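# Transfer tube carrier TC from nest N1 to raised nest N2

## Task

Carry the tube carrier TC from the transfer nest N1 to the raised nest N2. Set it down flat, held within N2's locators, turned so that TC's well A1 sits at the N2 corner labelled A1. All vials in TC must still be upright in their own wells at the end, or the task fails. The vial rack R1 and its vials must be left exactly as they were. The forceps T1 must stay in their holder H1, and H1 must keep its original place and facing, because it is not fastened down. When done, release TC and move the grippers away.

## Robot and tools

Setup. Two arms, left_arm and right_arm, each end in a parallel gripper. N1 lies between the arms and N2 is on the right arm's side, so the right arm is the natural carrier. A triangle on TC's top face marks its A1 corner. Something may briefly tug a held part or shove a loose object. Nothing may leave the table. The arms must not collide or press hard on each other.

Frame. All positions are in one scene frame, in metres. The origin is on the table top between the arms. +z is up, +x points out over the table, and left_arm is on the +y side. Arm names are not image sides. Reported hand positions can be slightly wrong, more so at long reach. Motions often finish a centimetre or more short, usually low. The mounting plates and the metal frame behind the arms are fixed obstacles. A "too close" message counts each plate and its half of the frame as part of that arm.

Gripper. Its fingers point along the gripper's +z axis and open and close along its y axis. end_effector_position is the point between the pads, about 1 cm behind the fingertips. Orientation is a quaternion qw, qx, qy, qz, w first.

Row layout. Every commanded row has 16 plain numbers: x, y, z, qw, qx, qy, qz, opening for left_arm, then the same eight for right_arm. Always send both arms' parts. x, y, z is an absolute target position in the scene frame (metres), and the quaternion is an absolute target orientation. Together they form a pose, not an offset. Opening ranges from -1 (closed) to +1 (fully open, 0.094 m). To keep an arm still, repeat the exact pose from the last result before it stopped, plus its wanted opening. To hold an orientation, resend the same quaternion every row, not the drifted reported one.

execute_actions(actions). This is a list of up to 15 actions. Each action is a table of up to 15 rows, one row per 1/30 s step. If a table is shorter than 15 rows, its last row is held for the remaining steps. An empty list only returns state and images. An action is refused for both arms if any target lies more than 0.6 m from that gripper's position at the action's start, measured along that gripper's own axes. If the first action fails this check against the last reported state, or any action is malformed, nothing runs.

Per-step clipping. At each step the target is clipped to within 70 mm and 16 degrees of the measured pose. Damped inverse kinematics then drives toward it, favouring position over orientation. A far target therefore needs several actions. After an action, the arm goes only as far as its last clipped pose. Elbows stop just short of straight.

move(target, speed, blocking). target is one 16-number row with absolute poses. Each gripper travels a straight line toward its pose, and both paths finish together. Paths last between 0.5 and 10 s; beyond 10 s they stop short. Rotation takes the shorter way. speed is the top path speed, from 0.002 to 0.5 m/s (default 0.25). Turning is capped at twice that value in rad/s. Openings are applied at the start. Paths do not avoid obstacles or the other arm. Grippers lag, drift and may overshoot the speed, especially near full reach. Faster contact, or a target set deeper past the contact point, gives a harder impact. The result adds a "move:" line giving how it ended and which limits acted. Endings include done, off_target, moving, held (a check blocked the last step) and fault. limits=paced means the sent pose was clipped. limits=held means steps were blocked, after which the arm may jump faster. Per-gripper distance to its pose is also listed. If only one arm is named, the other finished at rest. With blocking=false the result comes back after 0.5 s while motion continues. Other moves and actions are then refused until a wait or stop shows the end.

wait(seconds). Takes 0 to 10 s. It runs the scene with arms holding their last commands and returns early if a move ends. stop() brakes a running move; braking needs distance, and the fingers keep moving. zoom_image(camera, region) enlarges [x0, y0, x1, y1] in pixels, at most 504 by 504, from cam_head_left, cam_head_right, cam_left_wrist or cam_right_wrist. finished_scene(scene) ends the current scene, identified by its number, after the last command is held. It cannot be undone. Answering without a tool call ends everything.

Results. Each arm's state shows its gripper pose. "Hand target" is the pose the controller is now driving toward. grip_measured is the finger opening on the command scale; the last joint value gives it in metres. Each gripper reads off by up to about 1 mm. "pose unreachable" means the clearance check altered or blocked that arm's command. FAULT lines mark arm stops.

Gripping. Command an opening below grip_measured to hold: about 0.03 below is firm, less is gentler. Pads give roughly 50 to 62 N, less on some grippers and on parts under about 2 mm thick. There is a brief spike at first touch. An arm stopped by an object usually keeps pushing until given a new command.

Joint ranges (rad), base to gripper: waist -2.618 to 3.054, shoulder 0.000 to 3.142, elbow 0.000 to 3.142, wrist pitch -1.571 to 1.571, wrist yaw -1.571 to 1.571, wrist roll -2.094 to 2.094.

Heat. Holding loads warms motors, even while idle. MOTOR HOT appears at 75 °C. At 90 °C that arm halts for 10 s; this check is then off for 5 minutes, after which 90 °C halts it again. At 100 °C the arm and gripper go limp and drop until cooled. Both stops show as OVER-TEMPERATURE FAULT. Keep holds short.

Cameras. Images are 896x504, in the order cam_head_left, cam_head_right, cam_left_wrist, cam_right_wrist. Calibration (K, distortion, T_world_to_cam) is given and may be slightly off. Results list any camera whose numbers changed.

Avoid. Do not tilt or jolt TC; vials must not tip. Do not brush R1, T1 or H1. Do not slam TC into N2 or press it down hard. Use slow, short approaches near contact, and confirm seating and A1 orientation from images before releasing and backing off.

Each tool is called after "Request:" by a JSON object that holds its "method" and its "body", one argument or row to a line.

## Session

Request:
{"method": "execute_actions", "body": {
  "actions": []
}}

Scene clock: 0.00 s.
left_arm: end_effector_position=(+0.3326, +0.1165, +0.3699) grip_measured=+1.000 end_effector_quat_wxyz=(+0.526, +0.645, +0.549, +0.078) | right_arm: end_effector_position=(+0.5340, -0.0605, +0.3166) grip_measured=+1.000 end_effector_quat_wxyz=(+0.542, +0.406, +0.728, +0.105)
Joint positions: left_arm=[-0.784  0.973  0.944 -0.203 -0.127  1.249  0.094] | right_arm=[0.715 1.825 1.57  0.128 0.982 0.848 0.094]
Joint velocities: left_arm=[-0.012  0.017  0.007 -0.022 -0.037 -0.022  0.   ] | right_arm=[ 0.007  0.022 -0.002  0.051  0.066 -0.037  0.   ]
Hand target (left_arm): +0.331, +0.115, +0.375; +0.531, +0.642, +0.548, +0.072
Hand target (right_arm): +0.534, -0.062, +0.330; +0.547, +0.410, +0.721, +0.113
camera_calibration (this result's frames):
cam_left_wrist: T_world_to_cam=[[-0.659865, -0.293553, -0.691668, 0.514142], [-0.413552, 0.910444, 0.00813257, 0.0326905], [0.627338, 0.291407, -0.72217, 0.143258], [0, 0, 0, 1]] pos_world=[0.262912, 0.0794186, 0.458806]
cam_right_wrist: T_world_to_cam=[[-0.511993, -0.553669, -0.656745, 0.439262], [-0.612498, 0.771355, -0.172793, 0.440464], [0.602254, 0.313787, -0.734049, 0.0571993], [0, 0, 0, 1]] pos_world=[0.460234, -0.114497, 0.406579]

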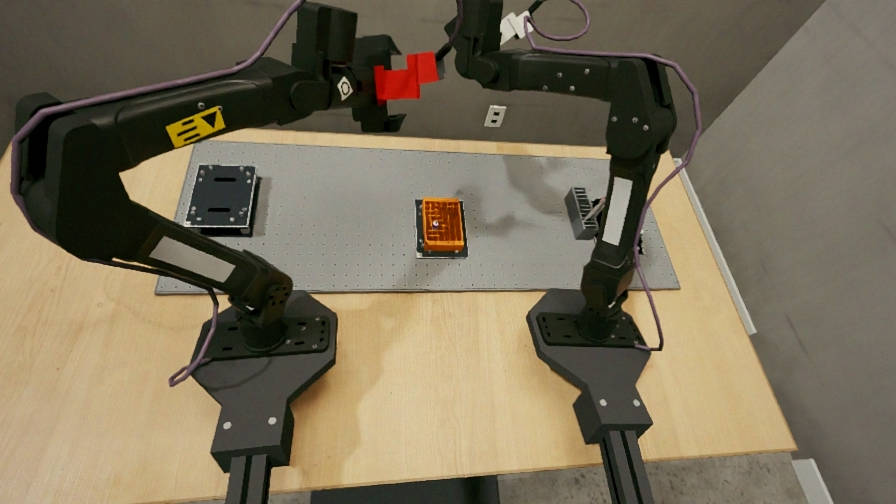

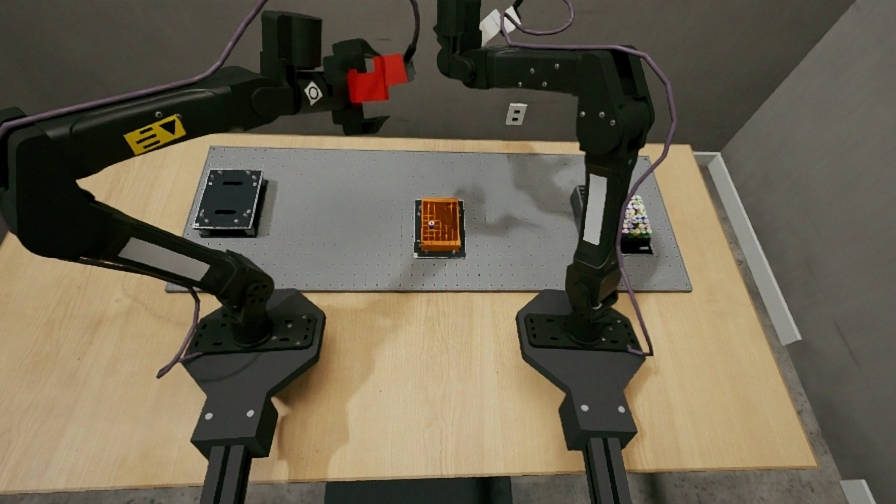

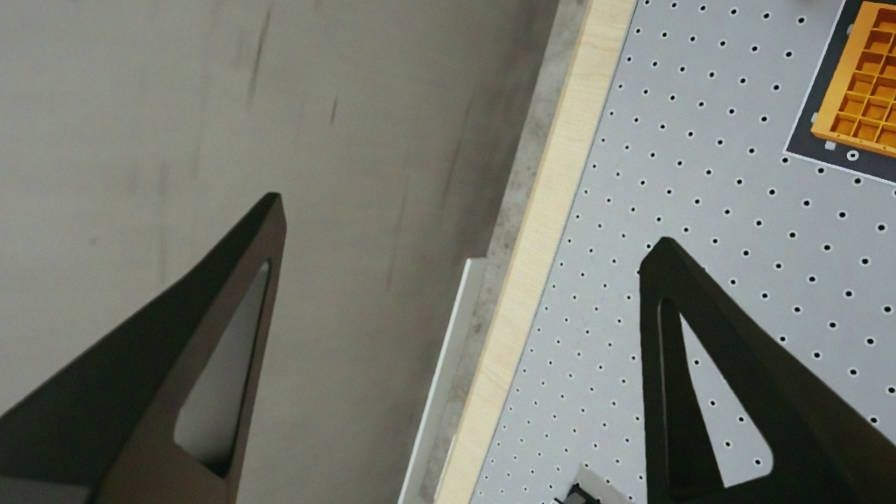

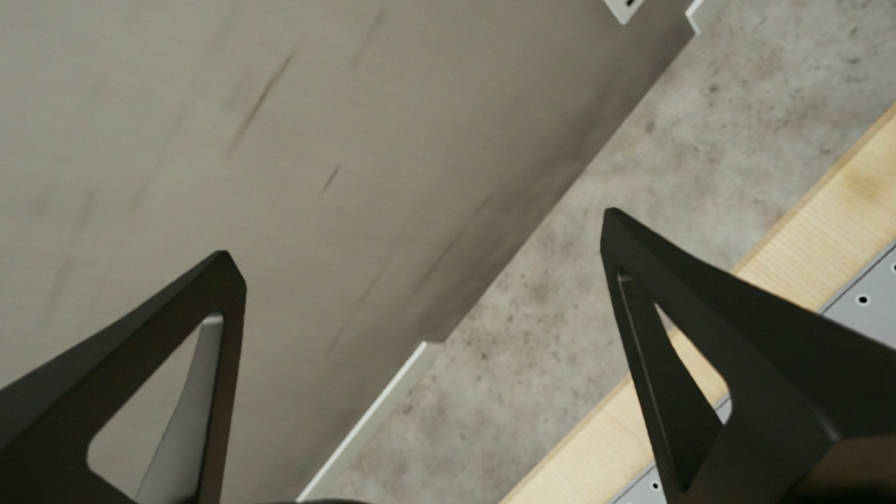

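Request:
{"method": "zoom_image", "body": {
  "camera": "cam_head_right",
  "region": [390, 180, 490, 275]
}}

Request:
{"method": "zoom_image", "body": {
  "camera": "cam_head_right",
  "region": [180, 155, 280, 250]
}}

Request:
{"method": "move", "body": {
  "target": [0.3326,0.1165,0.3699,0.526,0.645,0.549,0.078,1,0.4,-0.33,0.32,0.3,0,0.954,0,1]
}}

Region (390, 180, 490, 275) of cam_head_right's 896x504 image, scaled by 5.040, with more detail than that image has; it fills the top 479 rows of this view, and the rest is white.

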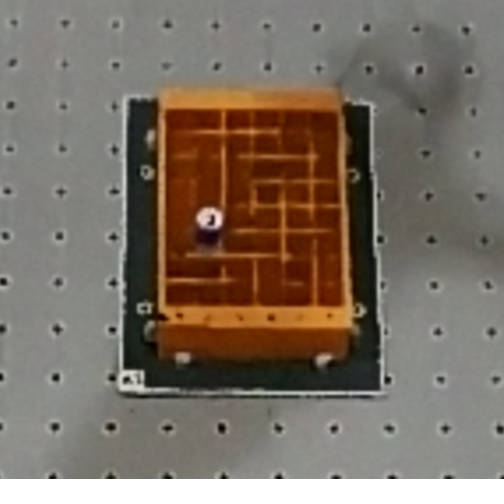

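Region (180, 155, 280, 250) of cam_head_right's 896x504 image, scaled by 5.040, with more detail than that image has; it fills the top 479 rows of this view, and the rest is white.

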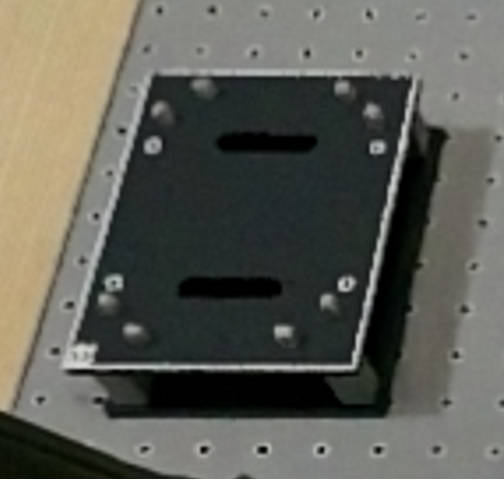

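Scene clock: 7.13 s.
left_arm: end_effector_position=(+0.3326, +0.1165, +0.3699) grip_measured=+1.000 end_effector_quat_wxyz=(+0.526, +0.646, +0.548, +0.080) | right_arm: end_effector_position=(+0.3978, -0.3313, +0.3091) grip_measured=+1.000 end_effector_quat_wxyz=(+0.284, +0.005, +0.959, -0.004)
Joint positions: left_arm=[-0.784  0.973  0.944 -0.203 -0.127  1.254  0.094] | right_arm=[-0.232  1.256  1.419 -0.837 -0.153 -0.202  0.094]
Joint velocities: left_arm=[ 0.002 -0.007 -0.002  0.037 -0.037 -0.022  0.   ] | right_arm=[-0.007  0.012 -0.002 -0.037 -0.095 -0.081  0.   ]
Hand target (left_arm): +0.333, +0.116, +0.370; +0.526, +0.645, +0.549, +0.078
Hand target (right_arm): +0.403, -0.333, +0.320; +0.297, -0.001, +0.955, -0.005
Off the commanded pose (left_arm): 0.000 m, 0 deg.
Off the commanded pose (right_arm): 0.011 m, 2 deg.
move: off_target (right_arm)
camera_calibration (this result's frames):
cam_left_wrist: T_world_to_cam=[[-0.65846, -0.289798, -0.694584, 0.514316], [-0.411614, 0.911303, 0.00998802, 0.0312593], [0.630082, 0.292477, -0.719342, 0.141174], [0, 0, 0, 1]] pos_world=[0.262572, 0.0792707, 0.458476]
cam_right_wrist: T_world_to_cam=[[-0.123799, -0.991854, -0.02998, -0.278645], [-0.975511, 0.116113, 0.186804, 0.380797], [-0.181801, 0.0523719, -0.98194, 0.520599], [0, 0, 0, 1]] pos_world=[0.431621, -0.347855, 0.431709]

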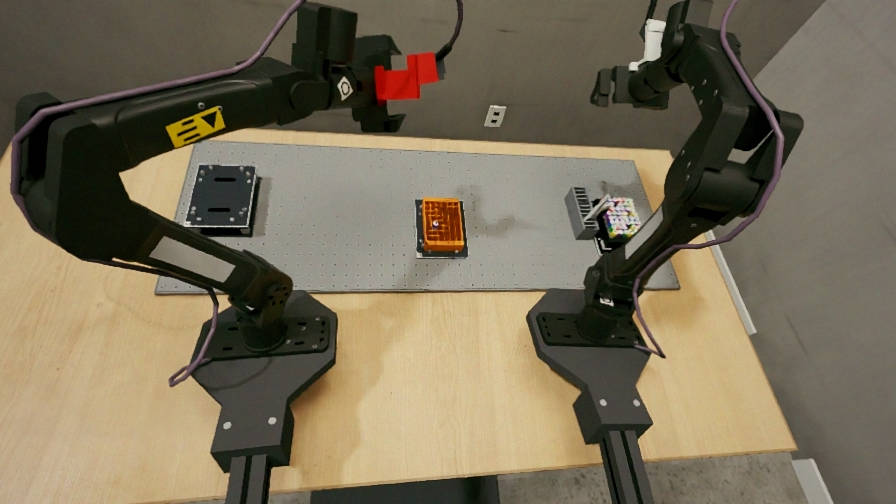

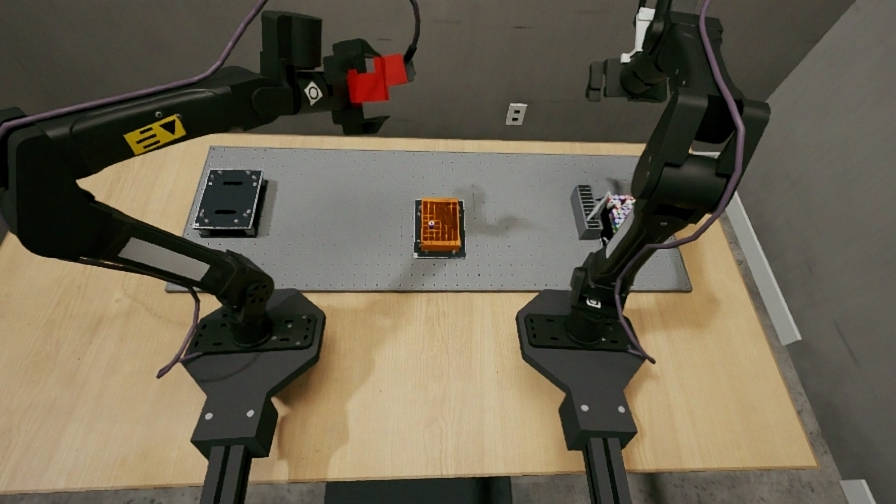

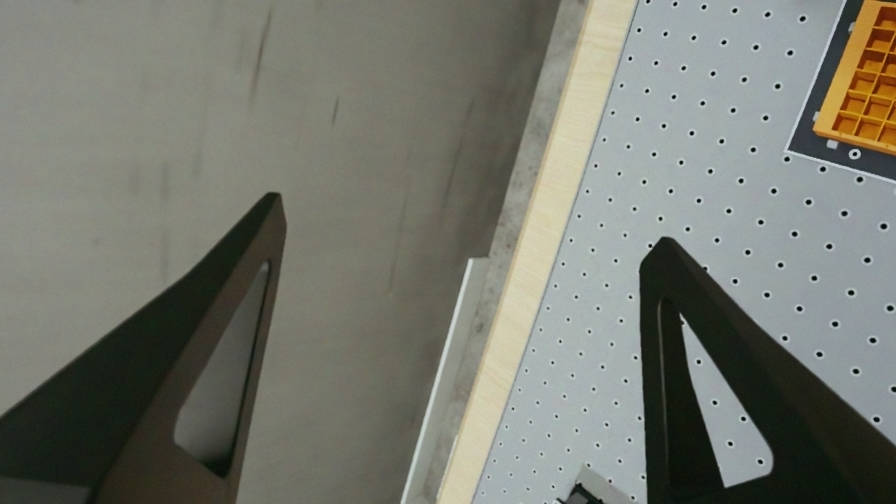

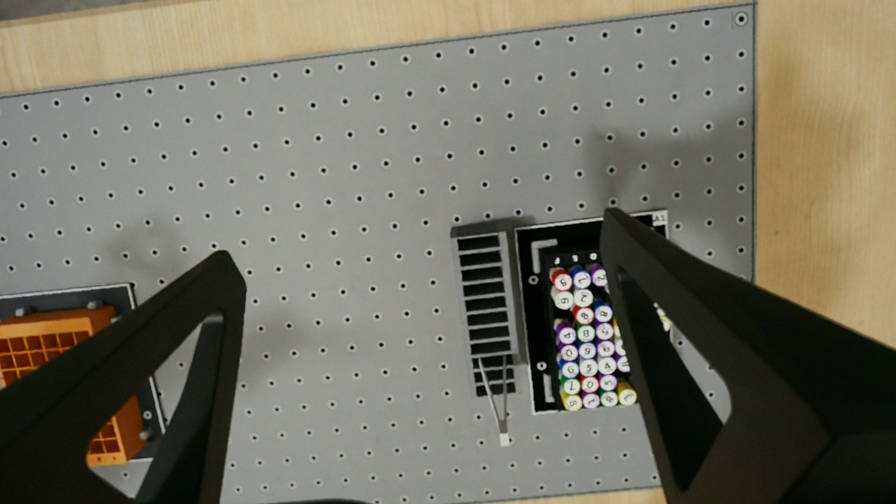

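Request:
{"method": "move", "body": {
  "target": [0.275,0,0.1,0,0,1,0,1,0.3978,-0.3313,0.3091,0.284,0,0.959,0,1]
}}

Scene clock: 16.90 s.
left_arm: end_effector_position=(+0.2756, -0.0040, +0.0946) grip_measured=+1.000 end_effector_quat_wxyz=(+0.008, +0.003, +1.000, +0.004) | right_arm: end_effector_position=(+0.3972, -0.3304, +0.3087) grip_measured=+1.000 end_effector_quat_wxyz=(+0.283, +0.003, +0.959, -0.002)
Joint positions: left_arm=[-0.968  2.174  1.728 -0.972 -0.318 -0.911  0.094] | right_arm=[-0.232  1.256  1.419 -0.84  -0.158 -0.204  0.094]
Joint velocities: left_arm=[-0.017 -0.002 -0.037 -0.037  0.037 -0.007  0.   ] | right_arm=[-0.002  0.007 -0.022 -0.037 -0.007  0.022  0.   ]
Hand target (left_arm): +0.278, -0.006, +0.096; +0.007, -0.000, +1.000, +0.004
Hand target (right_arm): +0.398, -0.331, +0.309; +0.284, +0.000, +0.959, -0.000
Off the commanded pose (left_arm): 0.007 m, 1 deg.
Off the commanded pose (right_arm): 0.001 m, 0 deg.
move: done
camera_calibration (this result's frames):
cam_left_wrist: T_world_to_cam=[[0.149443, -0.988228, -0.0327403, -0.0374201], [-0.571916, -0.113403, 0.812436, 0.0845204], [-0.806585, -0.102689, -0.582131, 0.395739], [0, 0, 0, 1]] pos_world=[0.373128, 0.0132432, 0.160479]
cam_right_wrist: T_world_to_cam=[[-0.120471, -0.992163, -0.033157, -0.278269], [-0.975441, 0.112104, 0.189599, 0.377998], [-0.184397, 0.0551839, -0.981302, 0.521848], [0, 0, 0, 1]] pos_world=[0.431419, -0.347261, 0.431195]

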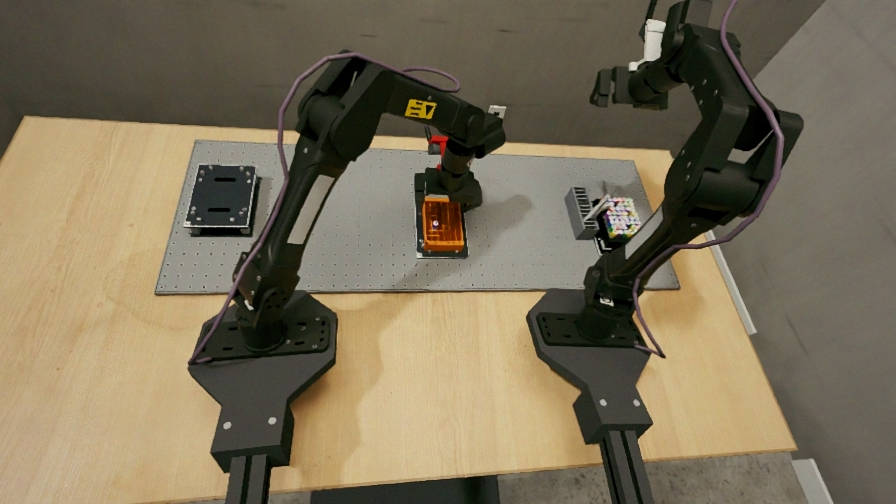

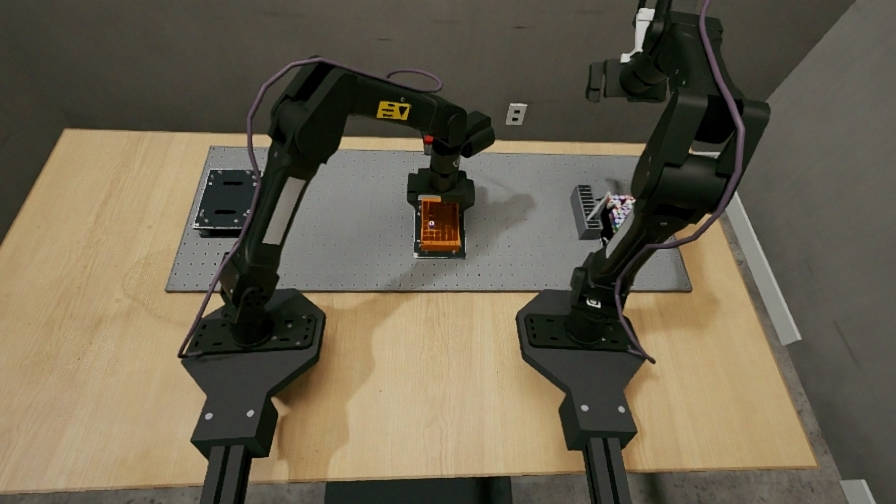

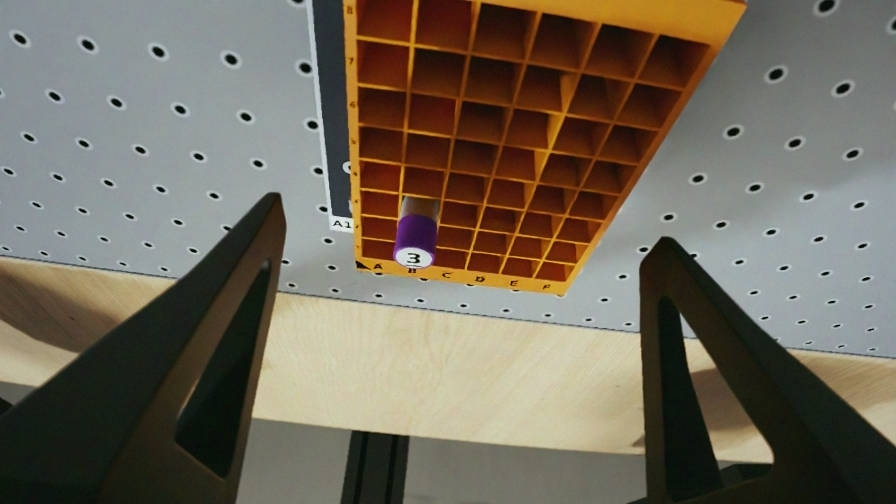

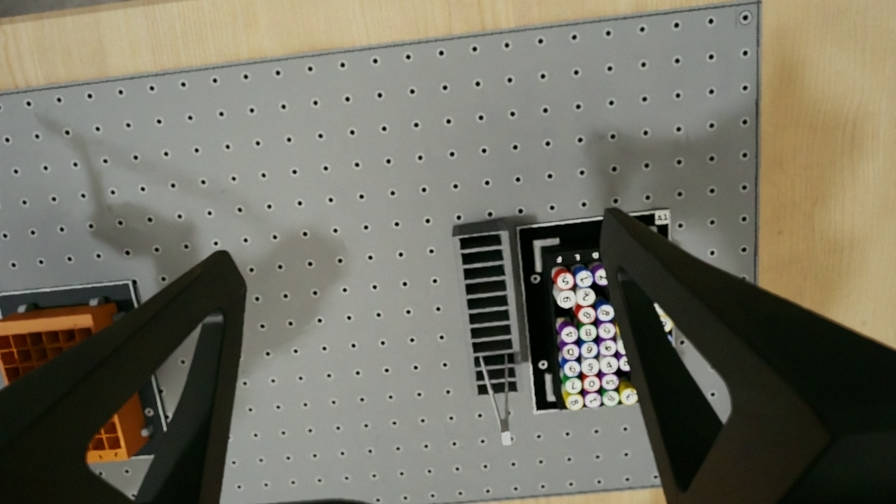

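Request:
{"method": "move", "body": {
  "target": [0.272,-0.014,0.068,0,0,1,0,1,0.3978,-0.3313,0.3091,0.284,0,0.959,0,1],
  "speed": 0.05
}}

Scene clock: 26.93 s.
left_arm: end_effector_position=(+0.2682, -0.0115, +0.0712) grip_measured=+1.000 end_effector_quat_wxyz=(-0.003, +0.005, +1.000, +0.005) | right_arm: end_effector_position=(+0.3972, -0.3304, +0.3087) grip_measured=+1.000 end_effector_quat_wxyz=(+0.283, +0.003, +0.959, -0.002)
Joint positions: left_arm=[-0.968  2.233  1.728 -0.93  -0.3   -0.913  0.094] | right_arm=[-0.232  1.256  1.419 -0.84  -0.158 -0.204  0.094]
Joint velocities: left_arm=[ 0.007  0.002 -0.037  0.095  0.007 -0.051  0.   ] | right_arm=[ 0.002 -0.017 -0.002 -0.022  0.022 -0.037  0.   ]
Hand target (left_arm): +0.272, -0.014, +0.068; -0.000, +0.000, +1.000, +0.000
Hand target (right_arm): +0.398, -0.331, +0.309; +0.284, +0.000, +0.959, -0.000
Off the commanded pose (left_arm): 0.006 m, 1 deg.
Off the commanded pose (right_arm): 0.001 m, 0 deg.
move: done
camera_calibration (this result's frames):
cam_left_wrist: T_world_to_cam=[[0.146162, -0.988537, -0.0378229, -0.0432423], [-0.55274, -0.113316, 0.825614, 0.0923872], [-0.820436, -0.0997675, -0.562966, 0.37776], [0, 0, 0, 1]] pos_world=[0.367314, 0.00541047, 0.134754]
cam_right_wrist: T_world_to_cam=[[-0.120471, -0.992163, -0.033157, -0.278269], [-0.975441, 0.112104, 0.189599, 0.377998], [-0.184397, 0.0551839, -0.981302, 0.521848], [0, 0, 0, 1]] pos_world=[0.431419, -0.347261, 0.431195]

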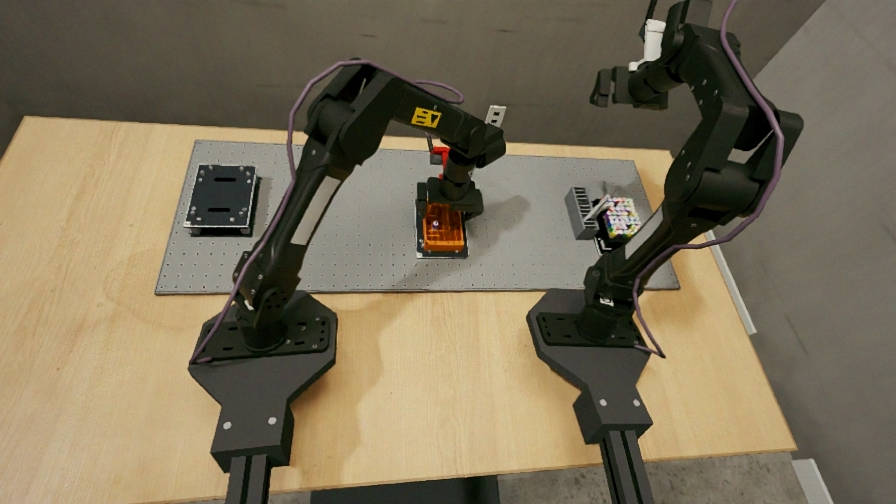

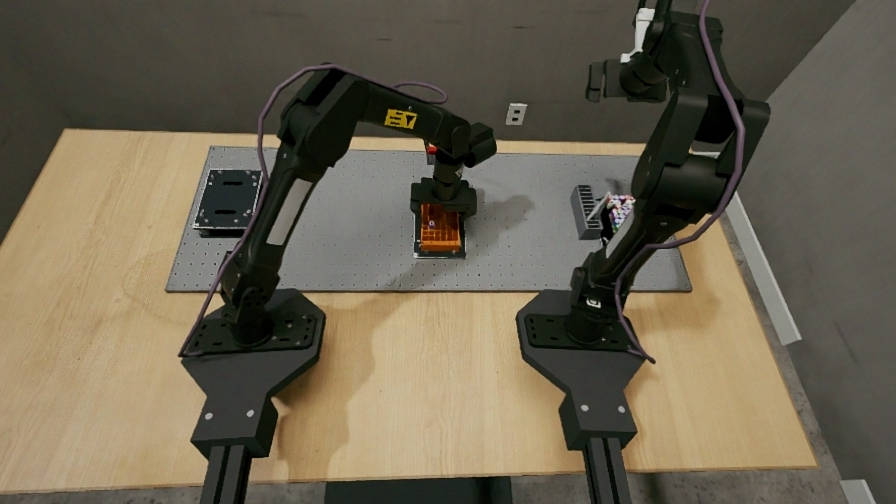

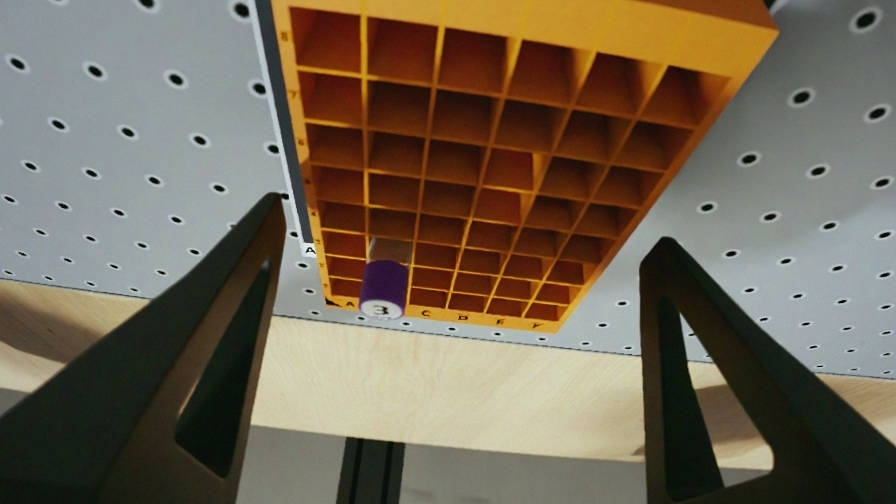

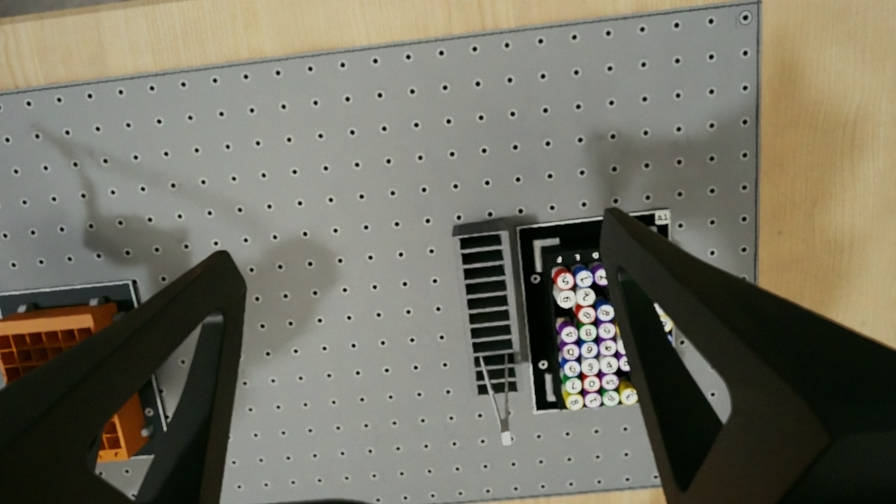

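Request:
{"method": "move", "body": {
  "target": [0.272,-0.0135,0.05,0,0,1,0,1,0.3978,-0.3313,0.3091,0.284,0,0.959,0,1],
  "speed": 0.02
}}

Scene clock: 40.37 s.
left_arm: end_effector_position=(+0.2762, -0.0148, +0.0598) grip_measured=+1.000 end_effector_quat_wxyz=(+0.003, -0.003, +1.000, -0.003) | right_arm: end_effector_position=(+0.3972, -0.3304, +0.3087) grip_measured=+1.000 end_effector_quat_wxyz=(+0.283, +0.003, +0.959, -0.002)
Joint positions: left_arm=[-0.951  2.256  1.728 -0.879 -0.299 -0.905  0.094] | right_arm=[-0.232  1.256  1.419 -0.84  -0.158 -0.204  0.094]
Joint velocities: left_arm=[-0.002  0.017 -0.002 -0.051  0.022 -0.022  0.   ] | right_arm=[ 0.002 -0.002 -0.002 -0.007 -0.051  0.007  0.   ]
Hand target (left_arm): +0.272, -0.014, +0.050; -0.000, -0.000, +1.000, +0.000
Hand target (right_arm): +0.398, -0.331, +0.309; +0.284, +0.000, +0.959, -0.000
Off the commanded pose (left_arm): 0.011 m, 1 deg.
Off the commanded pose (right_arm): 0.001 m, 0 deg.
move: off_target (left_arm)
camera_calibration (this result's frames):
cam_left_wrist: T_world_to_cam=[[0.162393, -0.986541, -0.0191156, -0.0536897], [-0.562329, -0.108448, 0.819771, 0.108936], [-0.810811, -0.122376, -0.572372, 0.375117], [0, 0, 0, 1]] pos_world=[0.374126, 0.00475208, 0.124377]
cam_right_wrist: T_world_to_cam=[[-0.120471, -0.992163, -0.033157, -0.278269], [-0.975441, 0.112104, 0.189599, 0.377998], [-0.184397, 0.0551839, -0.981302, 0.521848], [0, 0, 0, 1]] pos_world=[0.431419, -0.347261, 0.431195]

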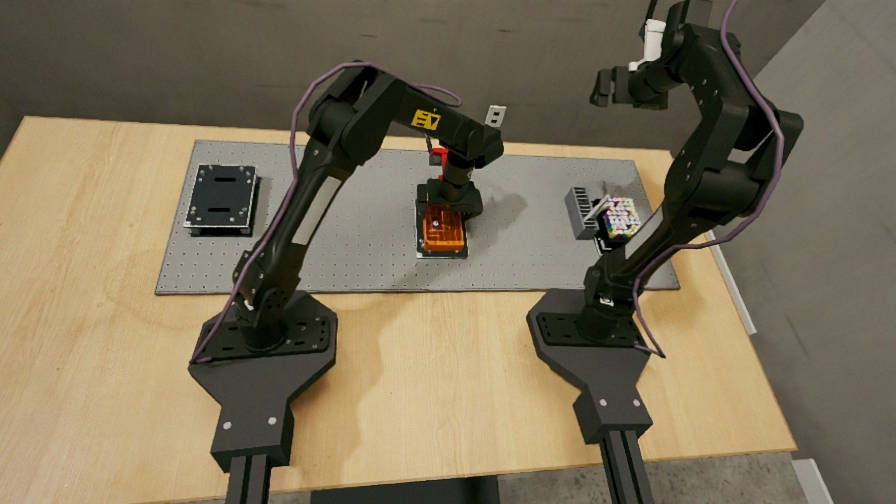

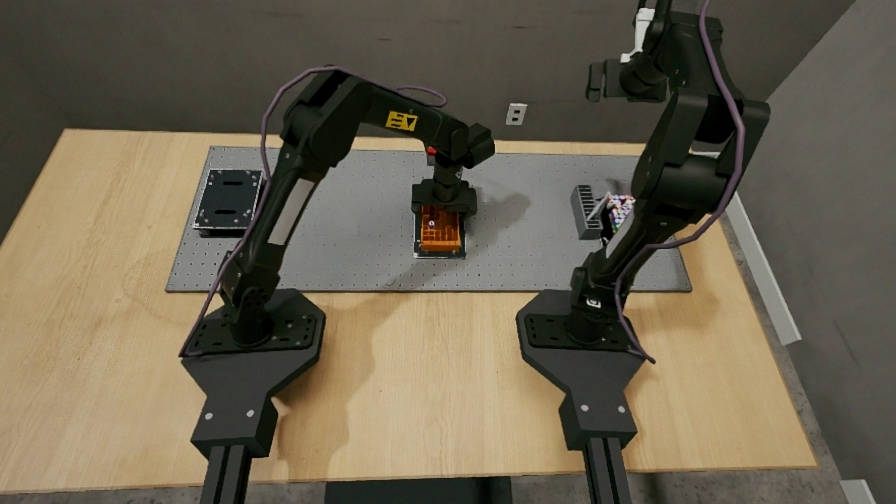

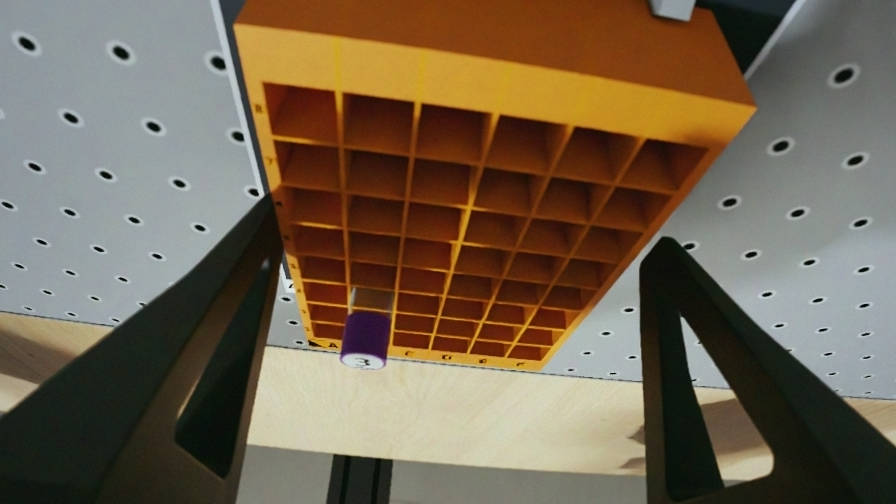

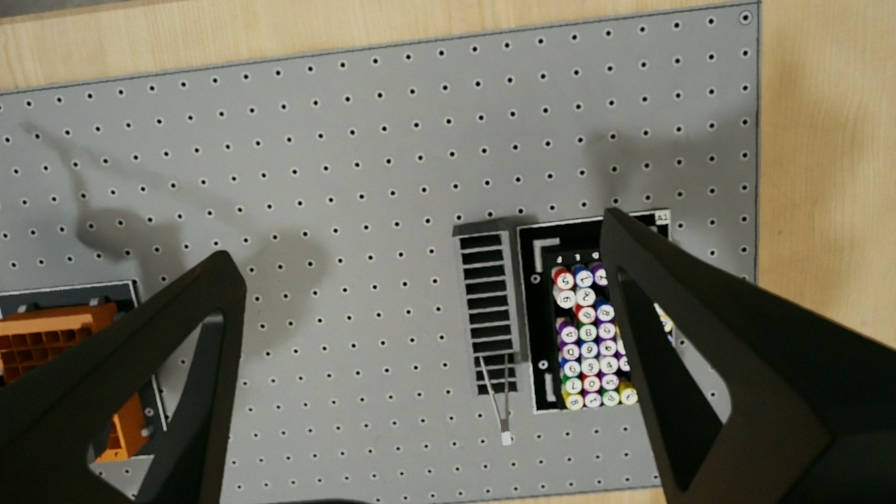

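Left finger is on the rim; shift +y and back in x.

Request:
{"method": "move", "body": {
  "target": [0.258,-0.007,0.064,0,0,1,0,1,0.3978,-0.3313,0.3091,0.284,0,0.959,0,1],
  "speed": 0.02
}}

Scene clock: 76.93 s.
left_arm: end_effector_position=(+0.2622, -0.0061, +0.0600) grip_measured=+1.000 end_effector_quat_wxyz=(-0.003, -0.002, +1.000, +0.003) | right_arm: end_effector_position=(+0.3973, -0.3303, +0.3087) grip_measured=+1.000 end_effector_quat_wxyz=(+0.283, +0.003, +0.959, -0.002)
Joint positions: left_arm=[-0.963  2.219  1.654 -0.864 -0.298 -0.92   0.094] | right_arm=[-0.232  1.256  1.419 -0.84  -0.158 -0.204  0.094]
Joint velocities: left_arm=[-0.007  0.007 -0.002 -0.022 -0.037 -0.022  0.   ] | right_arm=[-0.002  0.022 -0.002 -0.022 -0.081 -0.051  0.   ]
Hand target (left_arm): +0.258, -0.007, +0.064; -0.000, +0.000, +1.000, -0.000
Hand target (right_arm): +0.398, -0.331, +0.309; +0.284, +0.000, +0.959, +0.000
Off the commanded pose (left_arm): 0.006 m, 1 deg.
Off the commanded pose (right_arm): 0.001 m, 0 deg.
move: done
camera_calibration (this result's frames):
cam_left_wrist: T_world_to_cam=[[0.159306, -0.986658, -0.0335934, -0.0411839], [-0.55226, -0.11727, 0.825383, 0.0987742], [-0.818309, -0.112936, -0.563573, 0.366485], [0, 0, 0, 1]] pos_world=[0.361008, 0.0123382, 0.123631]
cam_right_wrist: T_world_to_cam=[[-0.120267, -0.992177, -0.0334773, -0.278188], [-0.975478, 0.111847, 0.189557, 0.377944], [-0.18433, 0.0554539, -0.981299, 0.521916], [0, 0, 0, 1]] pos_world=[0.431424, -0.347226, 0.4312]

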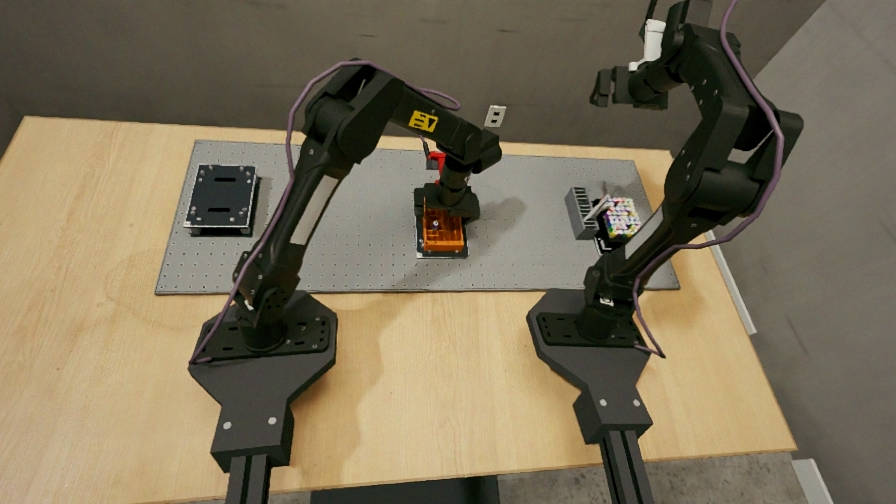

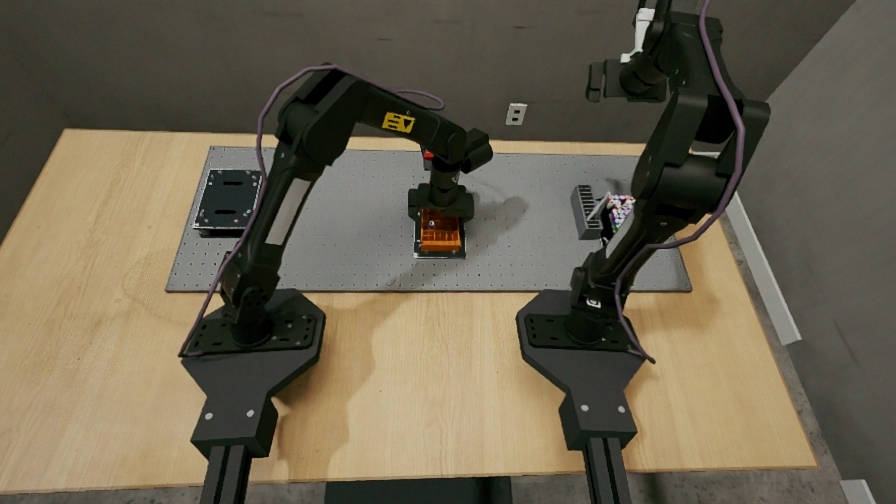

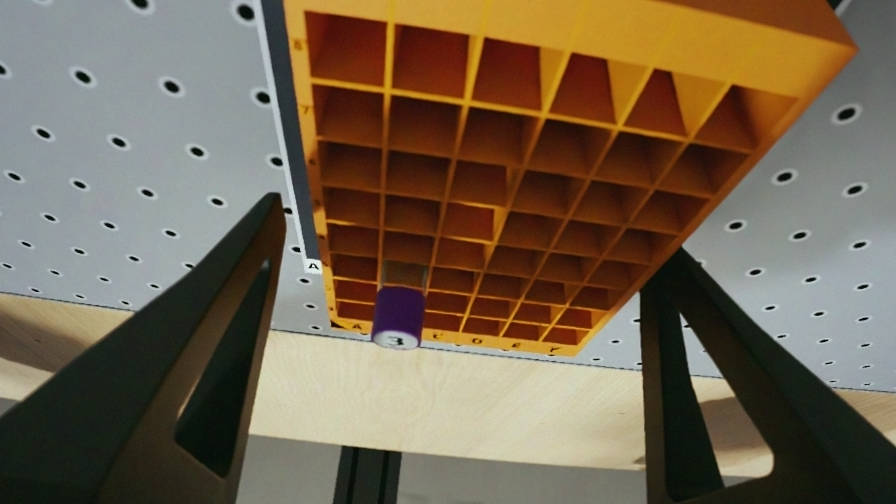

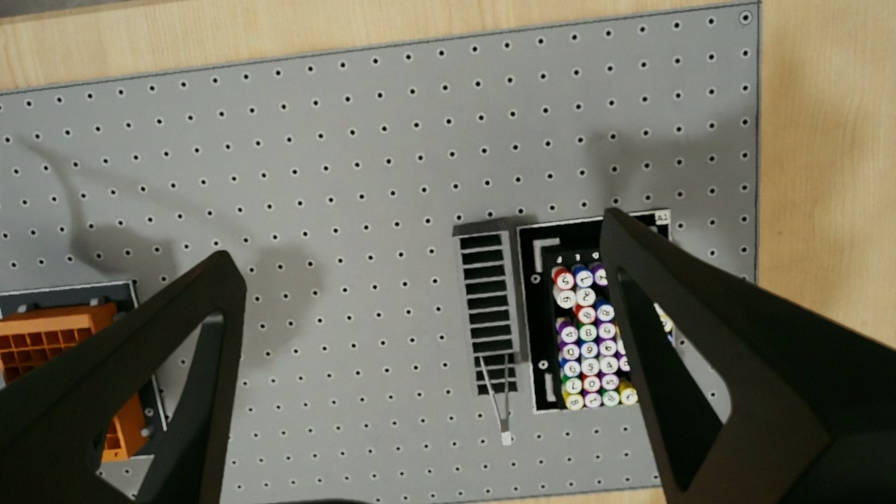

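Right tip is now below the rim; descend centred at about -0.010.

Request:
{"method": "move", "body": {
  "target": [0.26,-0.01,0.033,0,0,1,0,1,0.3978,-0.3313,0.3091,0.284,0,0.959,0,1],
  "speed": 0.02
}}

Scene clock: 83.60 s.
left_arm: end_effector_position=(+0.2663, -0.0144, +0.0440) grip_measured=+1.000 end_effector_quat_wxyz=(+0.006, -0.004, +1.000, -0.007) | right_arm: end_effector_position=(+0.3973, -0.3303, +0.3087) grip_measured=+1.000 end_effector_quat_wxyz=(+0.283, +0.003, +0.959, -0.002)
Joint positions: left_arm=[-0.956  2.257  1.654 -0.796 -0.298 -0.91   0.094] | right_arm=[-0.232  1.256  1.419 -0.84  -0.158 -0.204  0.094]
Joint velocities: left_arm=[-0.022 -0.032 -0.002  0.007  0.007  0.051  0.   ] | right_arm=[-0.012  0.017  0.002 -0.007  0.022 -0.066  0.   ]
Hand target (left_arm): +0.260, -0.010, +0.033; -0.000, -0.000, +1.000, +0.000
Hand target (right_arm): +0.398, -0.331, +0.309; +0.284, +0.000, +0.959, -0.000
Off the commanded pose (left_arm): 0.013 m, 1 deg.
Off the commanded pose (right_arm): 0.001 m, 0 deg.
move: off_target (left_arm)
camera_calibration (this result's frames):
cam_left_wrist: T_world_to_cam=[[0.164188, -0.986372, -0.0105719, -0.0528954], [-0.565567, -0.102912, 0.818256, 0.117321], [-0.808193, -0.128368, -0.574757, 0.357451], [0, 0, 0, 1]] pos_world=[0.363927, 0.00578456, 0.10889]
cam_right_wrist: T_world_to_cam=[[-0.120267, -0.992177, -0.0334773, -0.278188], [-0.975478, 0.111847, 0.189557, 0.377944], [-0.18433, 0.0554539, -0.981299, 0.521916], [0, 0, 0, 1]] pos_world=[0.431424, -0.347226, 0.4312]

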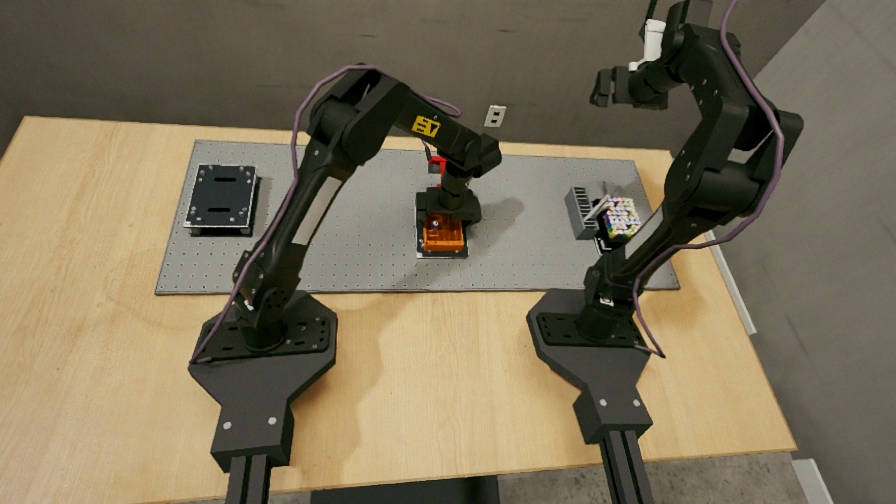

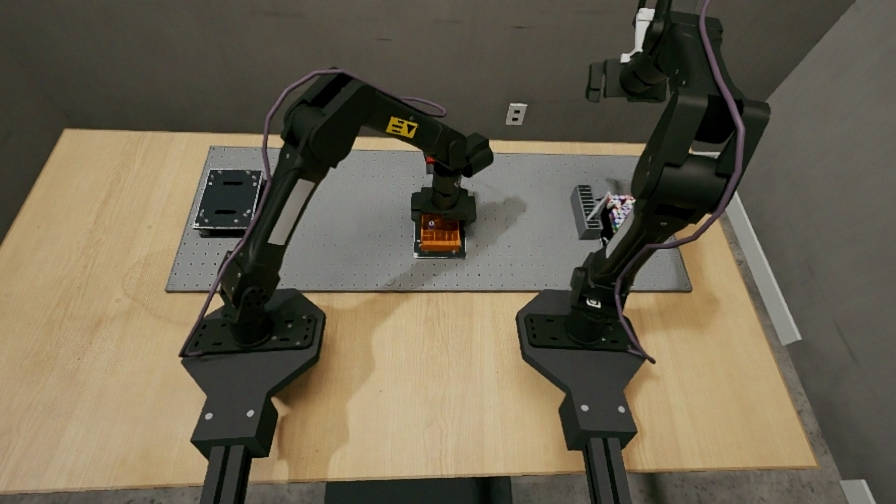

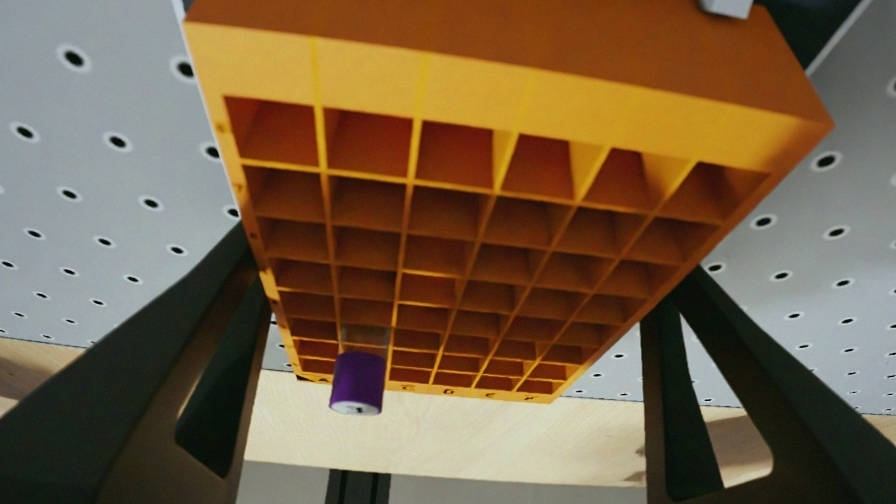

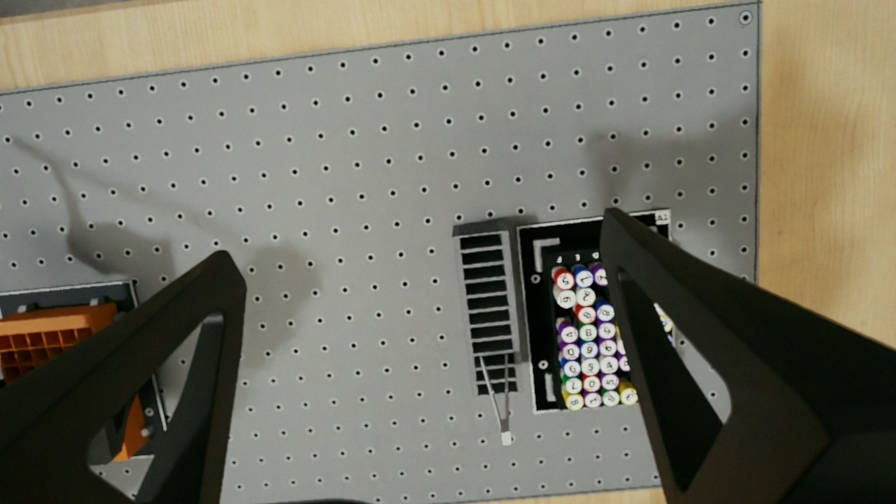

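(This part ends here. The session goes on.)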